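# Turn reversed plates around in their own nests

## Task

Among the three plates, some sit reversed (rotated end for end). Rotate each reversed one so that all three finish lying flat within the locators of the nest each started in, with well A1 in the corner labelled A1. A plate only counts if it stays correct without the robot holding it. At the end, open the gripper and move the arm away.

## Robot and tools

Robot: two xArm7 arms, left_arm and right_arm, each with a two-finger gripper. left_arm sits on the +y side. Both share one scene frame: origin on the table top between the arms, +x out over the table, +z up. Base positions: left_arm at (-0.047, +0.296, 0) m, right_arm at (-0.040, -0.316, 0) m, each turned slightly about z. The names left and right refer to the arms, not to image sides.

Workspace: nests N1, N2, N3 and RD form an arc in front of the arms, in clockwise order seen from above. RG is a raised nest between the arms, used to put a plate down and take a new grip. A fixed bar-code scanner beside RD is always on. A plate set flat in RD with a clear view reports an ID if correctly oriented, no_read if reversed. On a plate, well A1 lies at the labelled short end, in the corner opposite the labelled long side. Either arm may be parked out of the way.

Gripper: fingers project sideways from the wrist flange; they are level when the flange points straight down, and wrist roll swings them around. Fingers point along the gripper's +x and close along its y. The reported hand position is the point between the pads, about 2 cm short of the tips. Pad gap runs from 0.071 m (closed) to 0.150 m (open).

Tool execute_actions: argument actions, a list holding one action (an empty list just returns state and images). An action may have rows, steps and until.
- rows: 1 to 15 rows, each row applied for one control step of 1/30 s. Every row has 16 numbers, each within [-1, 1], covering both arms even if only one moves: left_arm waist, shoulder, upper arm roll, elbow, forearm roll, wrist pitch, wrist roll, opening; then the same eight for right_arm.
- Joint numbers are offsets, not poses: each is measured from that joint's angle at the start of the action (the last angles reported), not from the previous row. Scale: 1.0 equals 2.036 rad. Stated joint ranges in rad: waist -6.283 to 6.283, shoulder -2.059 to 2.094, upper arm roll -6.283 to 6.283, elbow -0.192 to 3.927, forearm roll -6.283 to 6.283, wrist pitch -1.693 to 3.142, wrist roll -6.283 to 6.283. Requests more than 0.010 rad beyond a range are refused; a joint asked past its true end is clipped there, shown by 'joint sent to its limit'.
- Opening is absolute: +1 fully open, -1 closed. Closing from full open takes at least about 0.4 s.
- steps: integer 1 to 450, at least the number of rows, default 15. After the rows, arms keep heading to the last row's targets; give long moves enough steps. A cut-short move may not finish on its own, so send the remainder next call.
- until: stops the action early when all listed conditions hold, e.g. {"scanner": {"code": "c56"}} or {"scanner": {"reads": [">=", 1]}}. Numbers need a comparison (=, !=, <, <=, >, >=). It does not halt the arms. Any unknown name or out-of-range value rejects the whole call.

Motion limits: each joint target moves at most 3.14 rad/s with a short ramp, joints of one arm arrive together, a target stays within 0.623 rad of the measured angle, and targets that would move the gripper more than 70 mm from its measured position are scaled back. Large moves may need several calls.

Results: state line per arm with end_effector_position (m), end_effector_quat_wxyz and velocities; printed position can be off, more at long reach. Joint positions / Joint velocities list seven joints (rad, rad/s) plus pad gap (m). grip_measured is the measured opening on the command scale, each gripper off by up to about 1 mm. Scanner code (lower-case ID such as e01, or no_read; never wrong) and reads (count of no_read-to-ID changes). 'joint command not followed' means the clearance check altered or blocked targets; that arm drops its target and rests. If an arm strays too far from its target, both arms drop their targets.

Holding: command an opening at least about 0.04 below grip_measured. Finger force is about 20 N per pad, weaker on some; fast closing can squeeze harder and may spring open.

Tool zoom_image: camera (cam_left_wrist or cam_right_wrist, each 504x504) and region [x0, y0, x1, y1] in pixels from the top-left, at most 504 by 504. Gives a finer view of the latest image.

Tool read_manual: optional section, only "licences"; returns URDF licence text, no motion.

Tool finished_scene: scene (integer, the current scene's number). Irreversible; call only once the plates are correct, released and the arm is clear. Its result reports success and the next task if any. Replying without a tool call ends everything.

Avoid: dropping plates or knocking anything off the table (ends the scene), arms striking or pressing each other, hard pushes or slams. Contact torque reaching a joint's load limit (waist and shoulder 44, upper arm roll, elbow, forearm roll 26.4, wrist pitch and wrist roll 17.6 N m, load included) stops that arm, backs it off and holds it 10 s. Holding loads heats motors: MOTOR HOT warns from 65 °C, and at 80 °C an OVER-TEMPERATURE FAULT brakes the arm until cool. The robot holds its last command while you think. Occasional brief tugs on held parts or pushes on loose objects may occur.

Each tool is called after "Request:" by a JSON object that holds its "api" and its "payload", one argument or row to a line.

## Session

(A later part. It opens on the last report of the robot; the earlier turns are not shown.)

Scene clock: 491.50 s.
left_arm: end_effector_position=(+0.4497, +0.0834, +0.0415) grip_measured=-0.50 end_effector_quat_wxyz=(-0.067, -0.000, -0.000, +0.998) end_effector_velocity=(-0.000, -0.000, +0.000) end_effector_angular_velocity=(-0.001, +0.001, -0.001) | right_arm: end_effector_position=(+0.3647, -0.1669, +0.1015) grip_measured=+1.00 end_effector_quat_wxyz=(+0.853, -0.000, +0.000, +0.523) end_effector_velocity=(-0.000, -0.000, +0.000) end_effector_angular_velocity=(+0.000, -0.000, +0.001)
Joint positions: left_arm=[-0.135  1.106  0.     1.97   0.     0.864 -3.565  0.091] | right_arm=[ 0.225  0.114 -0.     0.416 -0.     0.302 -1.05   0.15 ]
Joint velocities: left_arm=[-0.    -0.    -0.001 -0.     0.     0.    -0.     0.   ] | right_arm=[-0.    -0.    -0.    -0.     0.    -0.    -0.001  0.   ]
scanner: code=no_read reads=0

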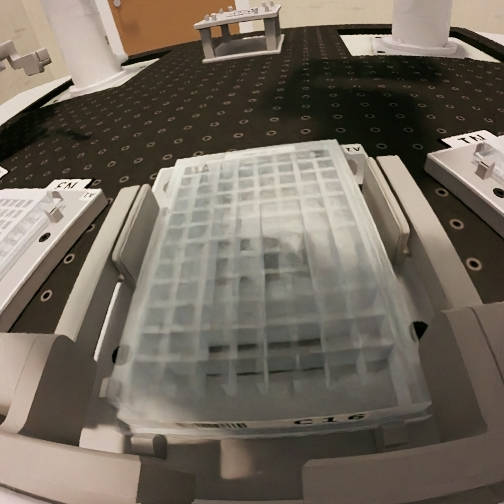

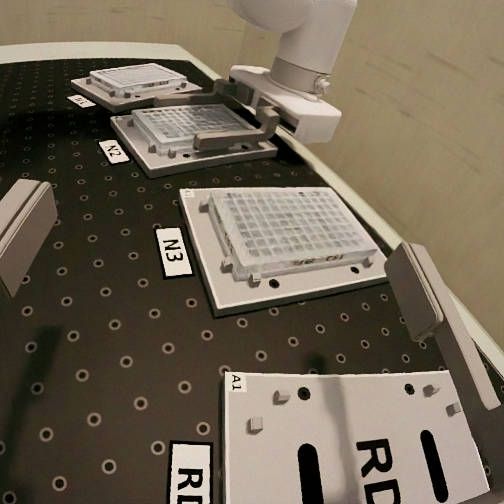

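Request:
{"api": "execute_actions", "payload": {
  "actions": [
    {"rows": [[0.00025,0,0,0,0,0,0.00025,-0.54,0,0,0,0,0,0,0,1],[0.00025,0,0,0,0,0,0.00025,-0.57,0,0,0,0,0,0,0,1],[0.00025,0,0,0,0,0,0.00025,-0.6,0,0,0,0,0,0,0,1],[0.00025,0,0,0,0,0,0.00025,-0.63,0,0,0,0,0,0,0,1],[0.00025,0,0,0,0,0,0.00025,-0.66,0,0,0,0,0,0,0,1],[0.00025,0,0,0,0,0,0.00025,-0.69,0,0,0,0,0,0,0,1],[0.00025,0,0,0,0,0,0.00025,-0.73,0,0,0,0,0,0,0,1],[0.00025,0,0,0,0,0,0.00025,-0.8,0,0,0,0,0,0,0,1]], "steps": 11}
  ]
}}

Scene clock: 499.43 s.
left_arm: end_effector_position=(+0.4498, +0.0837, +0.0415) grip_measured=-0.64 end_effector_quat_wxyz=(-0.067, -0.000, -0.000, +0.998) end_effector_velocity=(-0.000, -0.001, +0.000) end_effector_angular_velocity=(-0.001, +0.001, -0.001) | right_arm: end_effector_position=(+0.3647, -0.1669, +0.1015) grip_measured=+1.00 end_effector_quat_wxyz=(+0.853, -0.000, +0.000, +0.523) end_effector_velocity=(-0.001, -0.000, -0.000) end_effector_angular_velocity=(-0.000, +0.001, +0.001)
Joint positions: left_arm=[-0.134  1.106  0.     1.97   0.     0.864 -3.565  0.085] | right_arm=[ 0.225  0.114 -0.     0.416 -0.     0.302 -1.05   0.15 ]
Joint velocities: left_arm=[-0.001  0.    -0.001  0.    -0.     0.     0.    -0.   ] | right_arm=[-0.     0.    -0.    -0.001 -0.    -0.    -0.001  0.   ]
scanner: code=no_read reads=0

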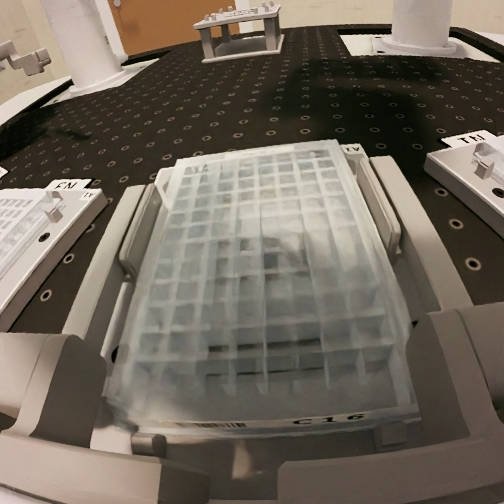

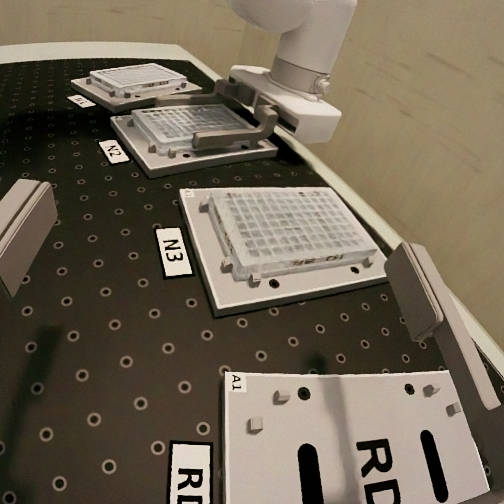

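Request:
{"api": "execute_actions", "payload": {
  "actions": [
    {"rows": [[0,-0.0008,0,-0.0004,0,0.0004,0,-0.8,0,0,0,0,0,0,0,1],[0,-0.002,0,-0.0009,0,0.0011,0,-0.8,0,0,0,0,0,0,0,1],[0,-0.0035,0,-0.0016,0,0.0019,0,-0.8,0,0,0,0,0,0,0,1],[0,-0.005,0,-0.0023,0,0.0027,0,-0.8,0,0,0,0,0,0,0,1],[0,-0.007,0,-0.0032,0,0.0038,0,-0.8,0,0,0,0,0,0,0,1],[0,-0.009,0,-0.0041,0,0.0049,0,-0.8,0,0,0,0,0,0,0,1],[0,-0.0115,0,-0.0052,0,0.0063,0,-0.8,0,0,0,0,0,0,0,1],[0,-0.014,0,-0.0062,0,0.0078,0,-0.8,0,0,0,0,0,0,0,1],[0,-0.0165,0,-0.0073,0,0.0092,0,-0.8,0,0,0,0,0,0,0,1],[0,-0.019,0,-0.0083,0,0.0107,0,-0.8,0,0,0,0,0,0,0,1],[0,-0.0215,0,-0.0093,0,0.0122,0,-0.8,0,0,0,0,0,0,0,1],[0,-0.02335,0,-0.00997,0,0.01339,0,-0.8,0,0,0,0,0,0,0,1]], "steps": 13}
  ]
}}

Scene clock: 507.47 s.
left_arm: end_effector_position=(+0.4499, +0.0838, +0.0574) grip_measured=-0.64 end_effector_quat_wxyz=(-0.067, -0.000, -0.000, +0.998) end_effector_velocity=(+0.002, -0.001, +0.068) end_effector_angular_velocity=(-0.002, -0.010, -0.001) | right_arm: end_effector_position=(+0.3647, -0.1669, +0.1015) grip_measured=+1.00 end_effector_quat_wxyz=(+0.853, -0.000, +0.000, +0.523) end_effector_velocity=(-0.000, +0.000, +0.000) end_effector_angular_velocity=(-0.000, -0.001, +0.001)
Joint positions: left_arm=[-0.134  1.071  0.     1.955  0.     0.883 -3.565  0.085] | right_arm=[ 0.225  0.114 -0.     0.416 -0.     0.302 -1.05   0.15 ]
Joint velocities: left_arm=[-0.    -0.142 -0.    -0.052  0.001  0.08  -0.     0.   ] | right_arm=[-0.     0.     0.     0.    -0.001 -0.001  0.     0.   ]
scanner: code=no_read reads=0

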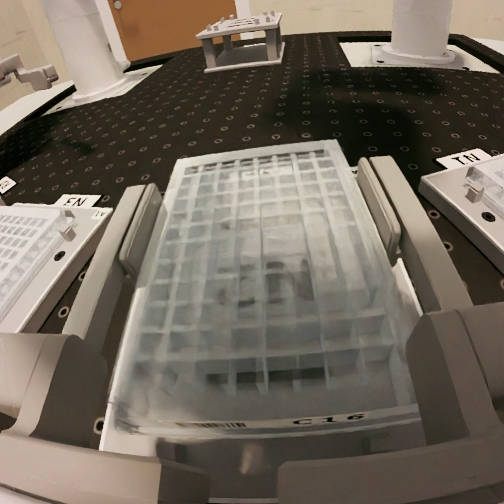

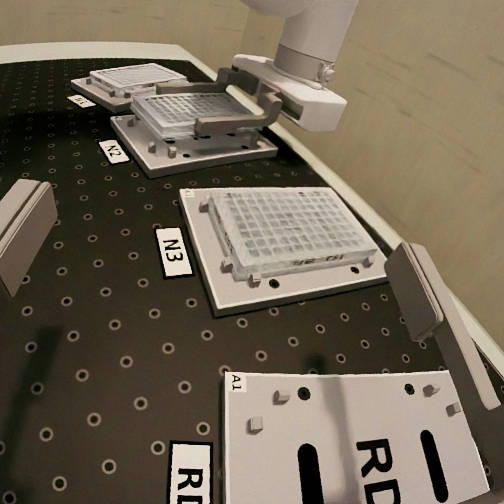

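Request:
{"api": "execute_actions", "payload": {
  "actions": [
    {"steps": 1}
  ]
}}

Request:
{"api": "zoom_image", "payload": {
  "camera": "cam_left_wrist",
  "region": [100, 400, 260, 504]
}}

Request:
{"api": "zoom_image", "payload": {
  "camera": "cam_left_wrist",
  "region": [280, 390, 440, 494]
}}

Scene clock: 511.63 s.
left_arm: end_effector_position=(+0.4498, +0.0838, +0.0635) grip_measured=-0.64 end_effector_quat_wxyz=(-0.067, -0.000, -0.000, +0.998) end_effector_velocity=(-0.000, -0.000, -0.000) end_effector_angular_velocity=(+0.000, +0.000, -0.000) | right_arm: end_effector_position=(+0.3647, -0.1669, +0.1015) grip_measured=+1.00 end_effector_quat_wxyz=(+0.853, -0.000, +0.000, +0.523) end_effector_velocity=(+0.000, -0.000, +0.000) end_effector_angular_velocity=(+0.000, -0.000, -0.001)
Joint positions: left_arm=[-0.134  1.058  0.     1.949  0.     0.891 -3.565  0.085] | right_arm=[ 0.225  0.114 -0.     0.416 -0.     0.302 -1.05   0.15 ]
Joint velocities: left_arm=[-0.  0. -0. -0.  0.  0. -0. -0.] | right_arm=[ 0.     0.     0.     0.     0.    -0.     0.001  0.   ]
scanner: code=no_read reads=0

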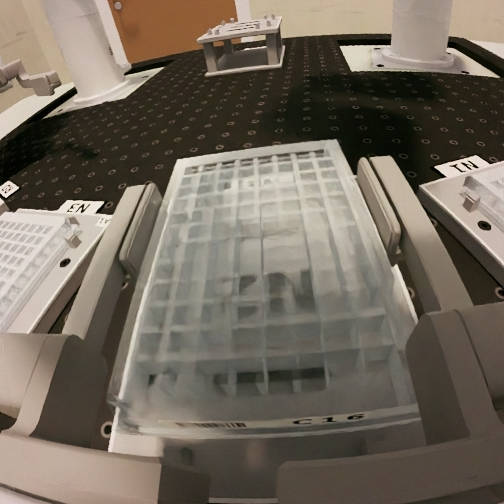

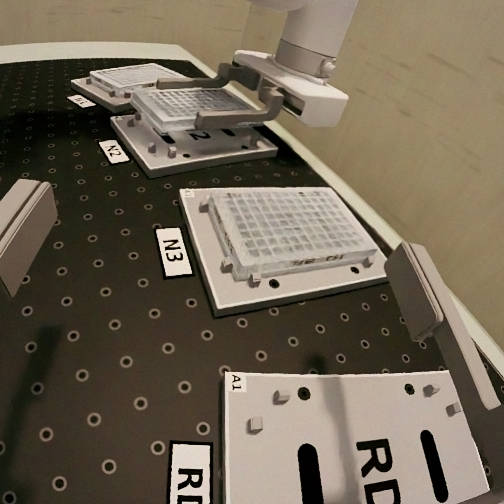

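Region (100, 400, 260, 504) of cam_left_wrist's 504x504 image, scaled by 3.150, with more detail than that image has; it fills the top 328 rows of this view, and the rest is white.

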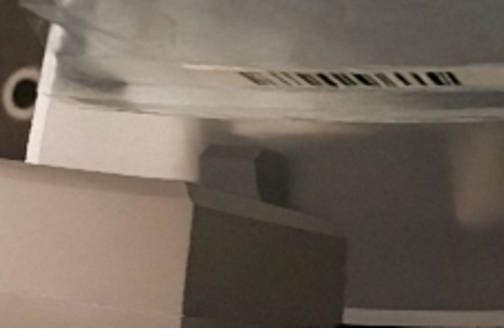

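Region (280, 390, 440, 494) of cam_left_wrist's 504x504 image, scaled by 3.150, with more detail than that image has; it fills the top 328 rows of this view, and the rest is white.

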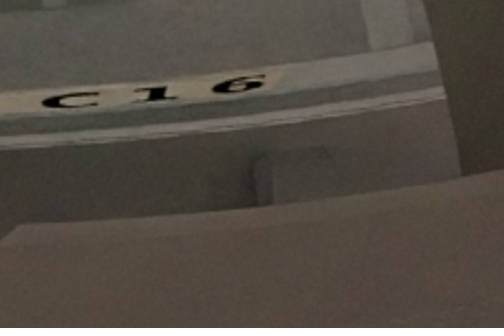

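Request:
{"api": "execute_actions", "payload": {
  "actions": [
    {"rows": [[-0.0034,-0.009,0,-0.015,0,-0.0059,0.035,-0.8,0,0,0,0,0,0,0,1],[-0.0067,-0.018,0,-0.0299,0,-0.0119,0.07,-0.8,0,0,0,0,0,0,0,1],[-0.0108,-0.0288,0,-0.0478,0,-0.019,0.113,-0.8,0,0,0,0,0,0,0,1],[-0.0148,-0.0396,0,-0.0658,0,-0.0261,0.155,-0.8,0,0,0,0,0,0,0,1],[-0.0189,-0.0505,0,-0.0837,0,-0.0333,0.197,-0.8,0,0,0,0,0,0,0,1],[-0.0229,-0.0613,0,-0.1017,0,-0.0404,0.239,-0.8,0,0,0,0,0,0,0,1],[-0.027,-0.0721,0,-0.1196,0,-0.0475,0.282,-0.8,0,0,0,0,0,0,0,1],[-0.031,-0.0829,0,-0.1375,0,-0.0546,0.324,-0.8,0,0,0,0,0,0,0,1],[-0.035,-0.0937,0,-0.1555,0,-0.0618,0.366,-0.8,0,0,0,0,0,0,0,1],[-0.0391,-0.1045,0,-0.1734,0,-0.0689,0.408,-0.8,0,0,0,0,0,0,0,1],[-0.0431,-0.1153,0,-0.1914,0,-0.076,0.451,-0.8,0,0,0,0,0,0,0,1],[-0.0472,-0.1261,0,-0.2093,0,-0.0832,0.493,-0.8,0,0,0,0,0,0,0,1],[-0.0512,-0.137,0,-0.2272,0,-0.0903,0.535,-0.8,0,0,0,0,0,0,0,1],[-0.0553,-0.1478,0,-0.2452,0,-0.0974,0.577,-0.8,0,0,0,0,0,0,0,1],[-0.0674,-0.1802,0,-0.299,0,-0.1188,0.704,-0.8,0,0,0,0,0,0,0,1]], "steps": 20}
  ]
}}

Scene clock: 533.37 s.
left_arm: end_effector_position=(+0.4385, +0.1990, +0.0843) grip_measured=-0.64 end_effector_quat_wxyz=(+0.558, -0.000, +0.000, +0.830) end_effector_velocity=(+0.119, +0.076, +0.034) end_effector_angular_velocity=(-0.015, -0.002, -2.461) | right_arm: end_effector_position=(+0.3647, -0.1669, +0.1015) grip_measured=+1.00 end_effector_quat_wxyz=(+0.853, -0.000, +0.000, +0.523) end_effector_velocity=(-0.000, -0.000, -0.000) end_effector_angular_velocity=(-0.000, +0.000, -0.001)
Joint positions: left_arm=[-0.252  0.745 -0.001  1.431  0.     0.686 -2.365  0.085] | right_arm=[ 0.225  0.114 -0.     0.416 -0.     0.302 -1.05   0.15 ]
Joint velocities: left_arm=[-0.222 -0.565 -0.021 -0.919  0.002 -0.361  2.222 -0.   ] | right_arm=[ 0.    -0.    -0.    -0.001 -0.    -0.     0.001  0.   ]
scanner: code=no_read reads=0

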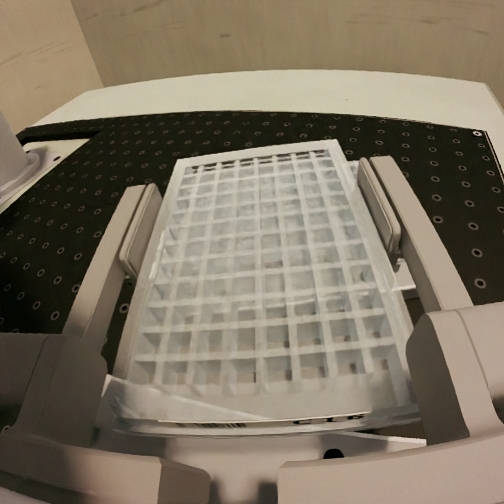

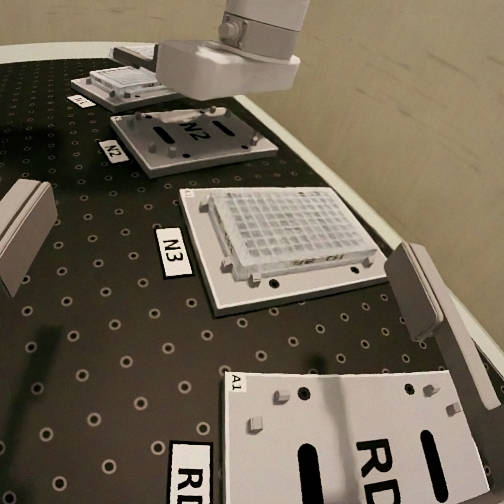

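Request:
{"api": "execute_actions", "payload": {
  "actions": [
    {"rows": [[-0.0129,-0.0327,0.0005,-0.0588,0,-0.0262,0.15,-0.8,0,0,0,0,0,0,0,1],[-0.0162,-0.0388,0.0005,-0.073,0,-0.0343,0.185,-0.8,0,0,0,0,0,0,0,1],[-0.0203,-0.0462,0.0005,-0.0901,0,-0.0439,0.227,-0.8,0,0,0,0,0,0,0,1],[-0.0243,-0.0536,0.0005,-0.1072,0,-0.0536,0.269,-0.8,0,0,0,0,0,0,0,1],[-0.0284,-0.0611,0.0005,-0.1243,0,-0.0633,0.312,-0.8,0,0,0,0,0,0,0,1],[-0.0324,-0.0685,0.0005,-0.1414,0,-0.073,0.354,-0.8,0,0,0,0,0,0,0,1],[-0.0365,-0.0759,0.0005,-0.1585,0,-0.0827,0.396,-0.8,0,0,0,0,0,0,0,1],[-0.0405,-0.0833,0.0005,-0.1756,0,-0.0924,0.438,-0.8,0,0,0,0,0,0,0,1],[-0.0445,-0.0907,0.0005,-0.1927,0,-0.1021,0.481,-0.8,0,0,0,0,0,0,0,1],[-0.0486,-0.0981,0.0005,-0.2098,0,-0.1118,0.523,-0.8,0,0,0,0,0,0,0,1],[-0.0526,-0.1055,0.0005,-0.2269,0,-0.1215,0.565,-0.8,0,0,0,0,0,0,0,1],[-0.0567,-0.1129,0.0005,-0.244,0,-0.1312,0.607,-0.8,0,0,0,0,0,0,0,1],[-0.0607,-0.1203,0.0005,-0.2611,0,-0.1408,0.65,-0.8,0,0,0,0,0,0,0,1],[-0.0648,-0.1277,0.0005,-0.2782,0,-0.1505,0.692,-0.8,0,0,0,0,0,0,0,1],[-0.0769,-0.1499,0.0005,-0.3295,0,-0.1796,0.8186,-0.8,0,0,0,0,0,0,0,1]], "steps": 21}
  ]
}}

Scene clock: 545.30 s.
left_arm: end_effector_position=(+0.4746, +0.1102, +0.0641) grip_measured=-0.64 end_effector_quat_wxyz=(+0.986, +0.000, +0.001, +0.165) end_effector_velocity=(-0.109, -0.255, -0.026) end_effector_angular_velocity=(+0.001, +0.009, -2.066) | right_arm: end_effector_position=(+0.3647, -0.1669, +0.1015) grip_measured=+1.00 end_effector_quat_wxyz=(+0.853, -0.000, +0.000, +0.523) end_effector_velocity=(-0.000, -0.000, +0.000) end_effector_angular_velocity=(+0.000, -0.001, +0.000)
Joint positions: left_arm=[-0.393  0.469 -0.001  0.826  0.     0.359 -0.881  0.085] | right_arm=[ 0.225  0.114 -0.     0.416 -0.     0.302 -1.05   0.15 ]
Joint velocities: left_arm=[-0.173 -0.312 -0.003 -0.725  0.001 -0.406  1.889 -0.   ] | right_arm=[ 0.    -0.    -0.    -0.     0.    -0.001 -0.     0.   ]
scanner: code=no_read reads=0

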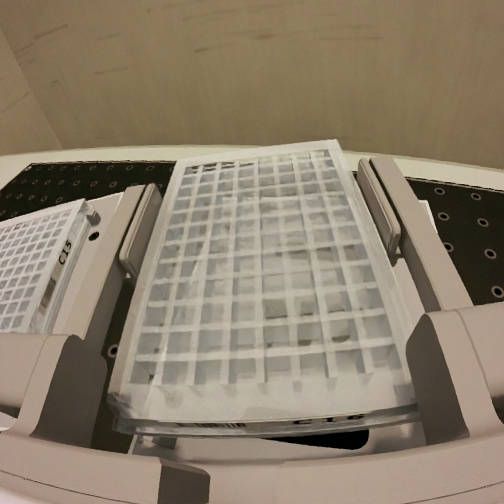

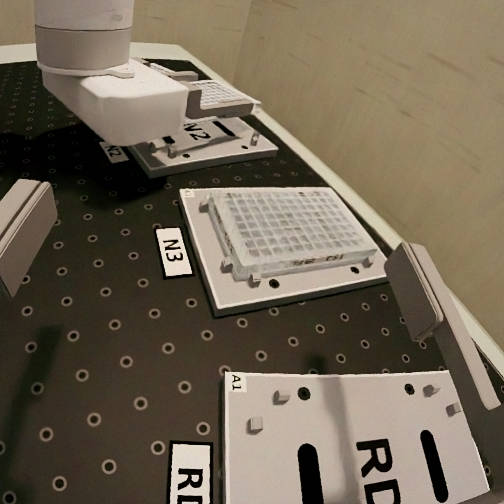

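Request:
{"api": "execute_actions", "payload": {
  "actions": [
    {"steps": 1}
  ]
}}

Request:
{"api": "zoom_image", "payload": {
  "camera": "cam_left_wrist",
  "region": [100, 400, 260, 504]
}}

Request:
{"api": "zoom_image", "payload": {
  "camera": "cam_left_wrist",
  "region": [280, 390, 440, 494]
}}

Request:
{"api": "zoom_image", "payload": {
  "camera": "cam_left_wrist",
  "region": [140, 130, 400, 330]
}}

Scene clock: 548.10 s.
left_arm: end_effector_position=(+0.4631, +0.0859, +0.0627) grip_measured=-0.64 end_effector_quat_wxyz=(+0.998, -0.000, -0.000, +0.067) end_effector_velocity=(+0.000, -0.000, +0.000) end_effector_angular_velocity=(-0.000, +0.000, -0.000) | right_arm: end_effector_position=(+0.3647, -0.1669, +0.1015) grip_measured=+1.00 end_effector_quat_wxyz=(+0.853, -0.000, +0.000, +0.523) end_effector_velocity=(-0.000, +0.000, -0.000) end_effector_angular_velocity=(-0.000, +0.000, +0.001)
Joint positions: left_arm=[-0.408  0.44   0.     0.76   0.     0.32  -0.698  0.085] | right_arm=[ 0.225  0.114 -0.     0.416 -0.     0.302 -1.05   0.15 ]
Joint velocities: left_arm=[ 0.001 -0.    -0.001  0.     0.001  0.    -0.     0.   ] | right_arm=[-0.    -0.     0.    -0.    -0.001 -0.     0.     0.   ]
scanner: code=no_read reads=0

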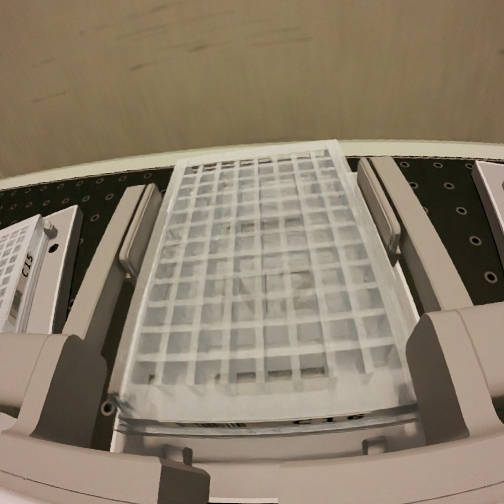

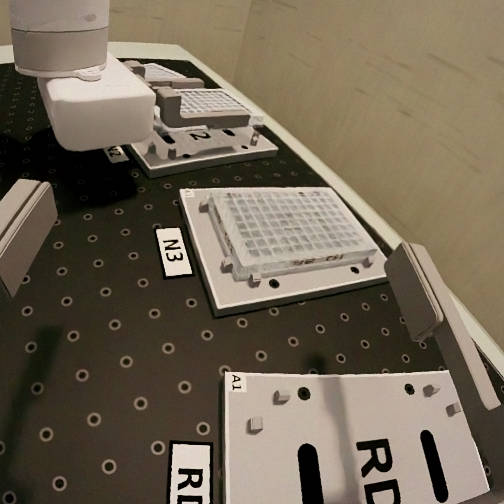

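Region (100, 400, 260, 504) of cam_left_wrist's 504x504 image, scaled by 3.150, with more detail than that image has; it fills the top 328 rows of this view, and the rest is white.

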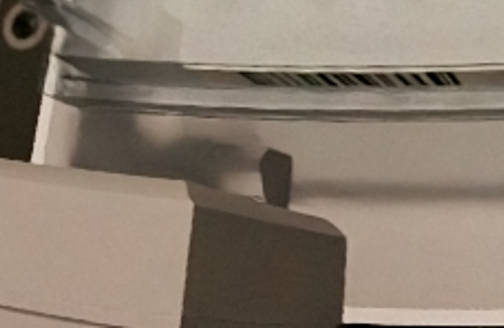

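Region (280, 390, 440, 494) of cam_left_wrist's 504x504 image, scaled by 3.150, with more detail than that image has; it fills the top 328 rows of this view, and the rest is white.

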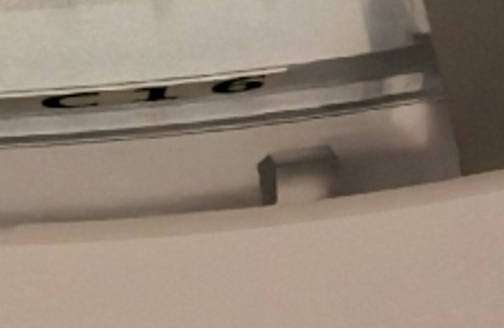

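Region (140, 130, 400, 330) of cam_left_wrist's 504x504 image, scaled by 1.938, with more detail than that image has; it fills the top 388 rows of this view, and the rest is white.

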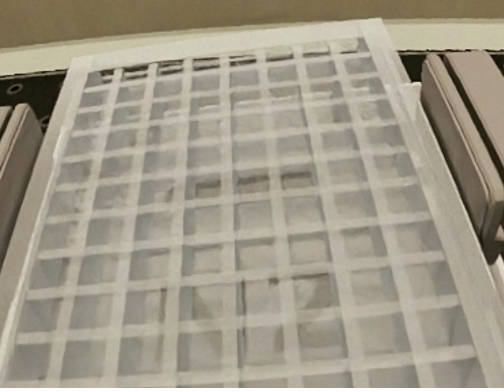

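Request:
{"api": "execute_actions", "payload": {
  "actions": [
    {"rows": [[-0.00044,0.0021,0,0.0007,0,-0.0014,-0.00044,-0.8,0,0,0,0,0,0,0,1],[-0.00044,0.0048,0,0.0013,0,-0.0035,-0.00044,-0.8,0,0,0,0,0,0,0,1],[-0.00044,0.0079,0,0.002,0,-0.0059,-0.00044,-0.8,0,0,0,0,0,0,0,1],[-0.00044,0.011,0,0.0027,0,-0.0083,-0.00044,-0.8,0,0,0,0,0,0,0,1],[-0.00044,0.0141,0,0.0034,0,-0.0107,-0.00044,-0.8,0,0,0,0,0,0,0,1],[-0.00044,0.0169,0,0.0041,0,-0.0128,-0.00044,-0.8,0,0,0,0,0,0,0,1],[-0.00044,0.0193,0,0.0046,0,-0.0147,-0.00044,-0.8,0,0,0,0,0,0,0,1],[-0.00044,0.0217,0,0.0052,0,-0.0165,-0.00044,-0.8,0,0,0,0,0,0,0,1],[-0.00044,0.0241,0,0.0058,0,-0.0183,-0.00044,-0.8,0,0,0,0,0,0,0,1],[-0.00044,0.0262,0,0.0063,0,-0.0199,-0.00044,-0.8,0,0,0,0,0,0,0,1],[-0.00044,0.0283,0,0.0068,0,-0.0215,-0.00044,-0.8,0,0,0,0,0,0,0,1],[-0.00044,0.03,0,0.0072,0,-0.0228,-0.00044,-0.8,0,0,0,0,0,0,0,1],[-0.00044,0.0317,0,0.0076,0,-0.0241,-0.00044,-0.8,0,0,0,0,0,0,0,1],[-0.00044,0.0331,0,0.008,0,-0.0251,-0.00044,-0.8,0,0,0,0,0,0,0,1],[-0.00044,0.034,0,0.0082,0,-0.0258,-0.00044,-0.8,0,0,0,0,0,0,0,1]], "steps": 19}
  ]
}}

Request:
{"api": "zoom_image", "payload": {
  "camera": "cam_right_wrist",
  "region": [140, 85, 290, 185]
}}

Scene clock: 565.53 s.
left_arm: end_effector_position=(+0.4631, +0.0855, +0.0418) grip_measured=-0.64 end_effector_quat_wxyz=(+0.998, +0.000, -0.000, +0.067) end_effector_velocity=(+0.004, -0.001, -0.004) end_effector_angular_velocity=(-0.009, -0.015, +0.003) | right_arm: end_effector_position=(+0.3647, -0.1669, +0.1015) grip_measured=+1.00 end_effector_quat_wxyz=(+0.853, -0.000, +0.000, +0.523) end_effector_velocity=(-0.000, +0.000, +0.000) end_effector_angular_velocity=(+0.000, +0.000, +0.001)
Joint positions: left_arm=[-0.409  0.506  0.     0.776  0.     0.269 -0.699  0.085] | right_arm=[ 0.225  0.114 -0.     0.416 -0.     0.302 -1.05   0.15 ]
Joint velocities: left_arm=[-0.     0.028  0.002  0.013 -0.001 -0.031 -0.001  0.   ] | right_arm=[ 0.     0.    -0.     0.     0.     0.    -0.001  0.   ]
scanner: code=no_read reads=0

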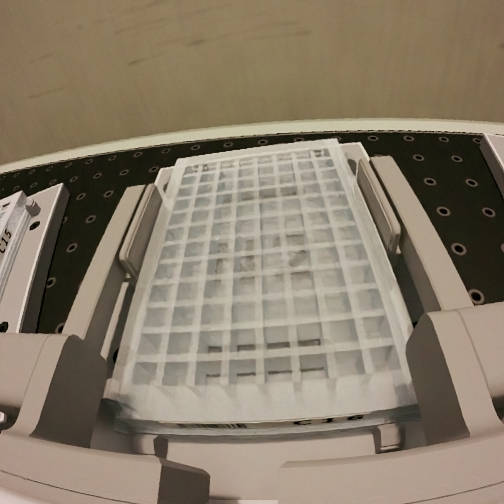

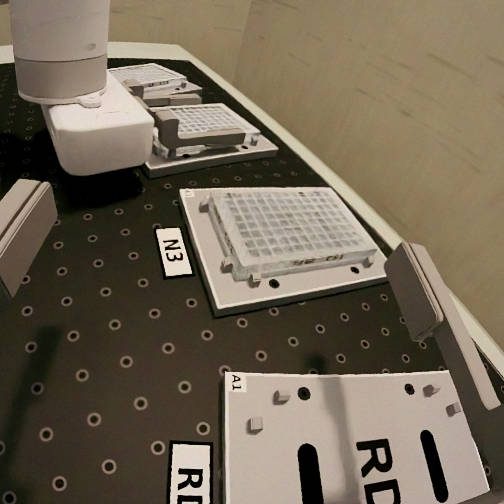

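Region (140, 85, 290, 185) of cam_right_wrist's 504x504 image, scaled by 3.360, with more detail than that image has.

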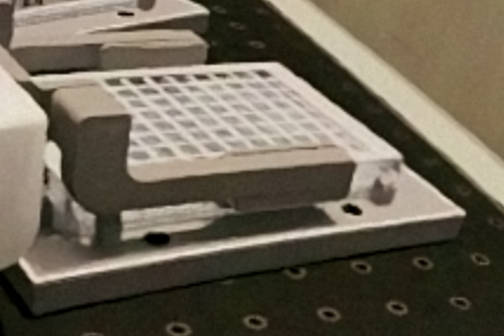

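Request:
{"api": "execute_actions", "payload": {
  "actions": [
    {"rows": [[0,0.0015,0,0.0004,0,-0.0008,0,-0.7,0,-0.01,0,0,0,0.01,0,1],[0,0.0015,0,0.0004,0,-0.0008,0,-0.63,0,-0.02,0,0,0,0.02,0,1],[0,0.0015,0,0.0004,0,-0.0008,0,-0.57,0,-0.03,0,0,0,0.03,0,1],[0,0.0015,0,0.0004,0,-0.0008,0,-0.45,-0.01,-0.045,0,0,0,0.045,0,1],[0,0.0015,0,0.0004,0,-0.0008,0,-0.3,-0.02,-0.06,0,0,0,0.06,0,1],[0,0,0,0,0,0,0,-0.15,-0.03,-0.075,0,0,0,0.075,0,1],[0,-0.006,0,-0.0015,0,0.0047,0,0,-0.045,-0.09,0,0,0,0.09,0,1],[0,-0.014,0,-0.0034,0,0.0108,0,0.1,-0.06,-0.105,0,0,0,0.105,0,1],[0,-0.023,0,-0.0056,0,0.0178,0,0.2,-0.075,-0.12,0,0,0,0.12,0,1],[0,-0.0324,0,-0.0079,0,0.025,0,0.3,-0.09,-0.135,0,0,0,0.135,0,1],[0,-0.05,0,-0.017,0,0.0335,0,0.4,-0.105,-0.15,0,0,0,0.15,0,1],[0,-0.075,0,-0.035,0,0.0405,0,0.6,-0.12,-0.16,0,0,0,0.16,0,1],[0,-0.105,0,-0.0565,0,0.049,0,0.8,-0.135,-0.17,0,0,0,0.17,0,1],[0,-0.14,0,-0.082,0,0.0585,0,1,-0.147,-0.172,0,0,0,0.172,0,1],[0,-0.2485,0,-0.1601,0,0.0889,0,1,-0.147,-0.172,0,0,0,0.172,0,1]], "steps": 24}
  ]
}}

Scene clock: 587.03 s.
left_arm: end_effector_position=(+0.3999, +0.1254, +0.1353) grip_measured=+1.00 end_effector_quat_wxyz=(+0.998, -0.001, -0.001, +0.067) end_effector_velocity=(-0.090, +0.057, +0.056) end_effector_angular_velocity=(+0.008, +0.013, +0.000) | right_arm: end_effector_position=(+0.3813, -0.2887, +0.1911) grip_measured=+1.00 end_effector_quat_wxyz=(+0.920, +0.000, +0.001, +0.392) end_effector_velocity=(-0.001, -0.009, +0.004) end_effector_angular_velocity=(+0.000, +0.006, -0.023)
Joint positions: left_arm=[-0.409  0.034  0.     0.475  0.     0.439 -0.699  0.15 ] | right_arm=[-0.071 -0.233  0.     0.415 -0.     0.65  -1.05   0.15 ]
Joint velocities: left_arm=[-0.001 -0.487  0.001 -0.353 -0.     0.149  0.     0.   ] | right_arm=[-0.028 -0.018  0.005  0.001  0.     0.025 -0.     0.   ]
scanner: code=no_read reads=0

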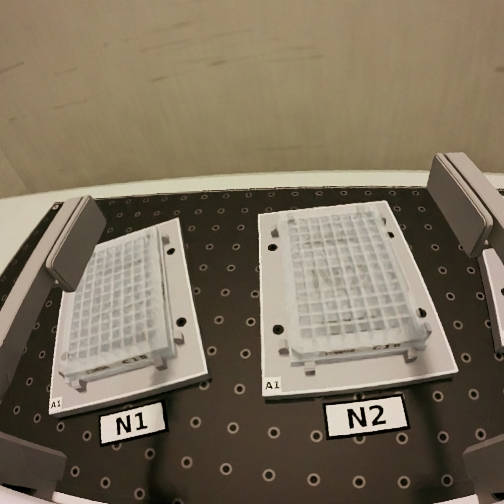

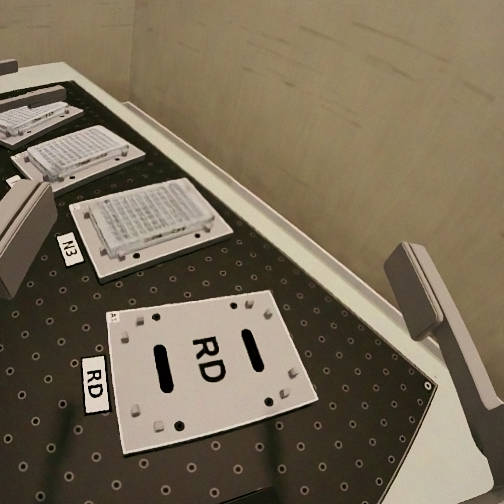

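Request:
{"api": "zoom_image", "payload": {
  "camera": "cam_right_wrist",
  "region": [0, 90, 240, 290]
}}

Request:
{"api": "zoom_image", "payload": {
  "camera": "cam_left_wrist",
  "region": [250, 190, 470, 410]
}}

Request:
{"api": "zoom_image", "payload": {
  "camera": "cam_left_wrist",
  "region": [30, 205, 240, 425]
}}

Region (0, 90, 240, 290) of cam_right_wrist's 504x504 image, scaled by 2.100, with more detail than that image has.

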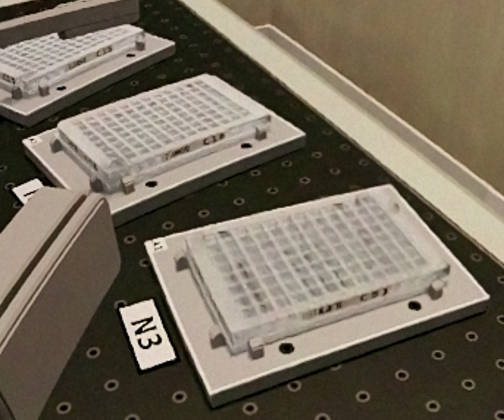

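Region (250, 190, 470, 410) of cam_left_wrist's 504x504 image, scaled by 2.291, with more detail than that image has.

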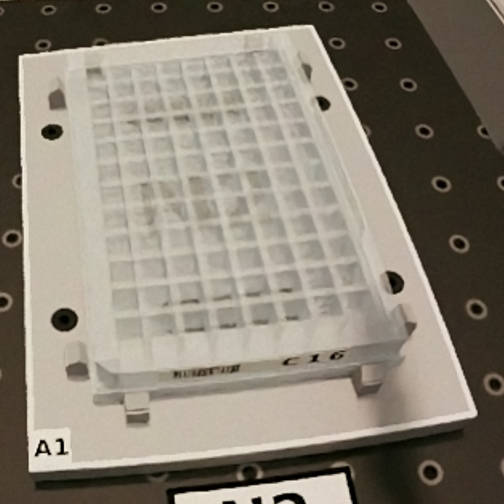

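Region (30, 205, 240, 425) of cam_left_wrist's 504x504 image, scaled by 2.291, with more detail than that image has; it fills the left 481 columns of this view, and the rest is white.

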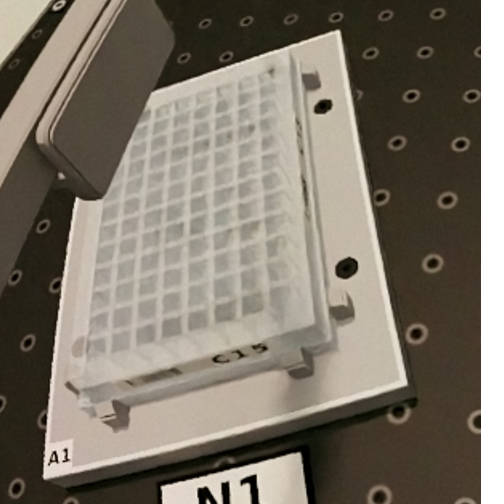

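Request:
{"api": "execute_actions", "payload": {
  "actions": [
    {"rows": [[0.02,-0.05,0,-0.015,0,0.035,0,1,0,0,0,0,0,0,0,1],[0.04,-0.09,0,-0.02,0,0.07,0,1,0,0,0,0,0,0,0,1],[0.06,-0.13,0,-0.025,0,0.105,0,1,0,0,0,0,0,0,0,1],[0.12,-0.262,0,-0.037,0,0.226,0,1,0,0,0,0,0,0,0,1]], "steps": 17}
  ]
}}

Scene clock: 594.50 s.
left_arm: end_effector_position=(+0.3777, +0.2498, +0.2469) grip_measured=+1.00 end_effector_quat_wxyz=(+0.983, -0.002, -0.002, +0.182) end_effector_velocity=(-0.043, +0.090, +0.069) end_effector_angular_velocity=(+0.008, +0.012, +0.169) | right_arm: end_effector_position=(+0.3813, -0.2887, +0.1911) grip_measured=+1.00 end_effector_quat_wxyz=(+0.920, +0.000, +0.001, +0.392) end_effector_velocity=(-0.000, +0.000, -0.000) end_effector_angular_velocity=(+0.000, +0.000, +0.000)
Joint positions: left_arm=[-0.178 -0.473  0.001  0.404  0.     0.872 -0.699  0.15 ] | right_arm=[-0.071 -0.233  0.     0.415 -0.     0.65  -1.05   0.15 ]
Joint velocities: left_arm=[ 0.177 -0.368 -0.008 -0.038  0.001  0.344  0.     0.   ] | right_arm=[ 0.     0.    -0.    -0.     0.    -0.    -0.001  0.   ]
scanner: code=no_read reads=0

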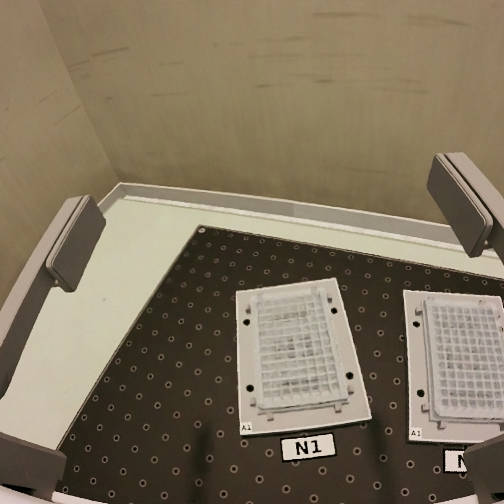

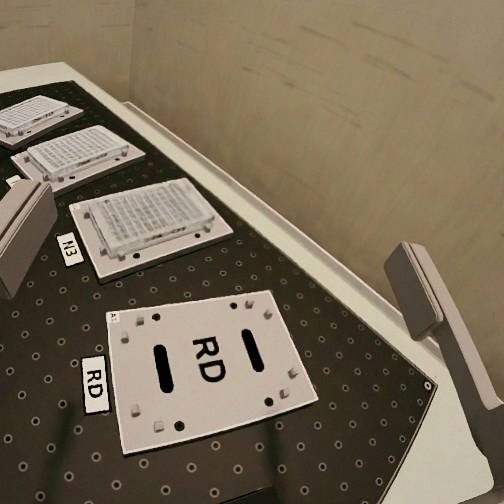

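Request:
{"api": "zoom_image", "payload": {
  "camera": "cam_right_wrist",
  "region": [0, 85, 160, 200]
}}

Region (0, 85, 160, 200) of cam_right_wrist's 504x504 image, scaled by 3.150, with more detail than that image has; it fills the top 362 rows of this view, and the rest is white.

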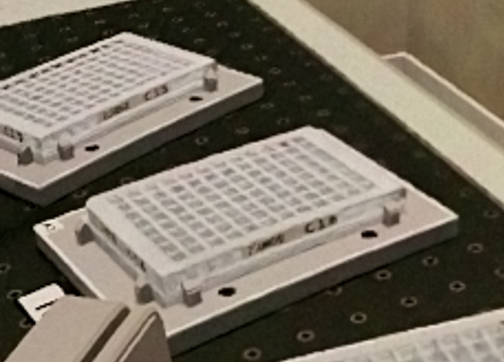

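Request:
{"api": "finished_scene", "payload": {
  "scene": 1
}}

The scene is finished: the task was done.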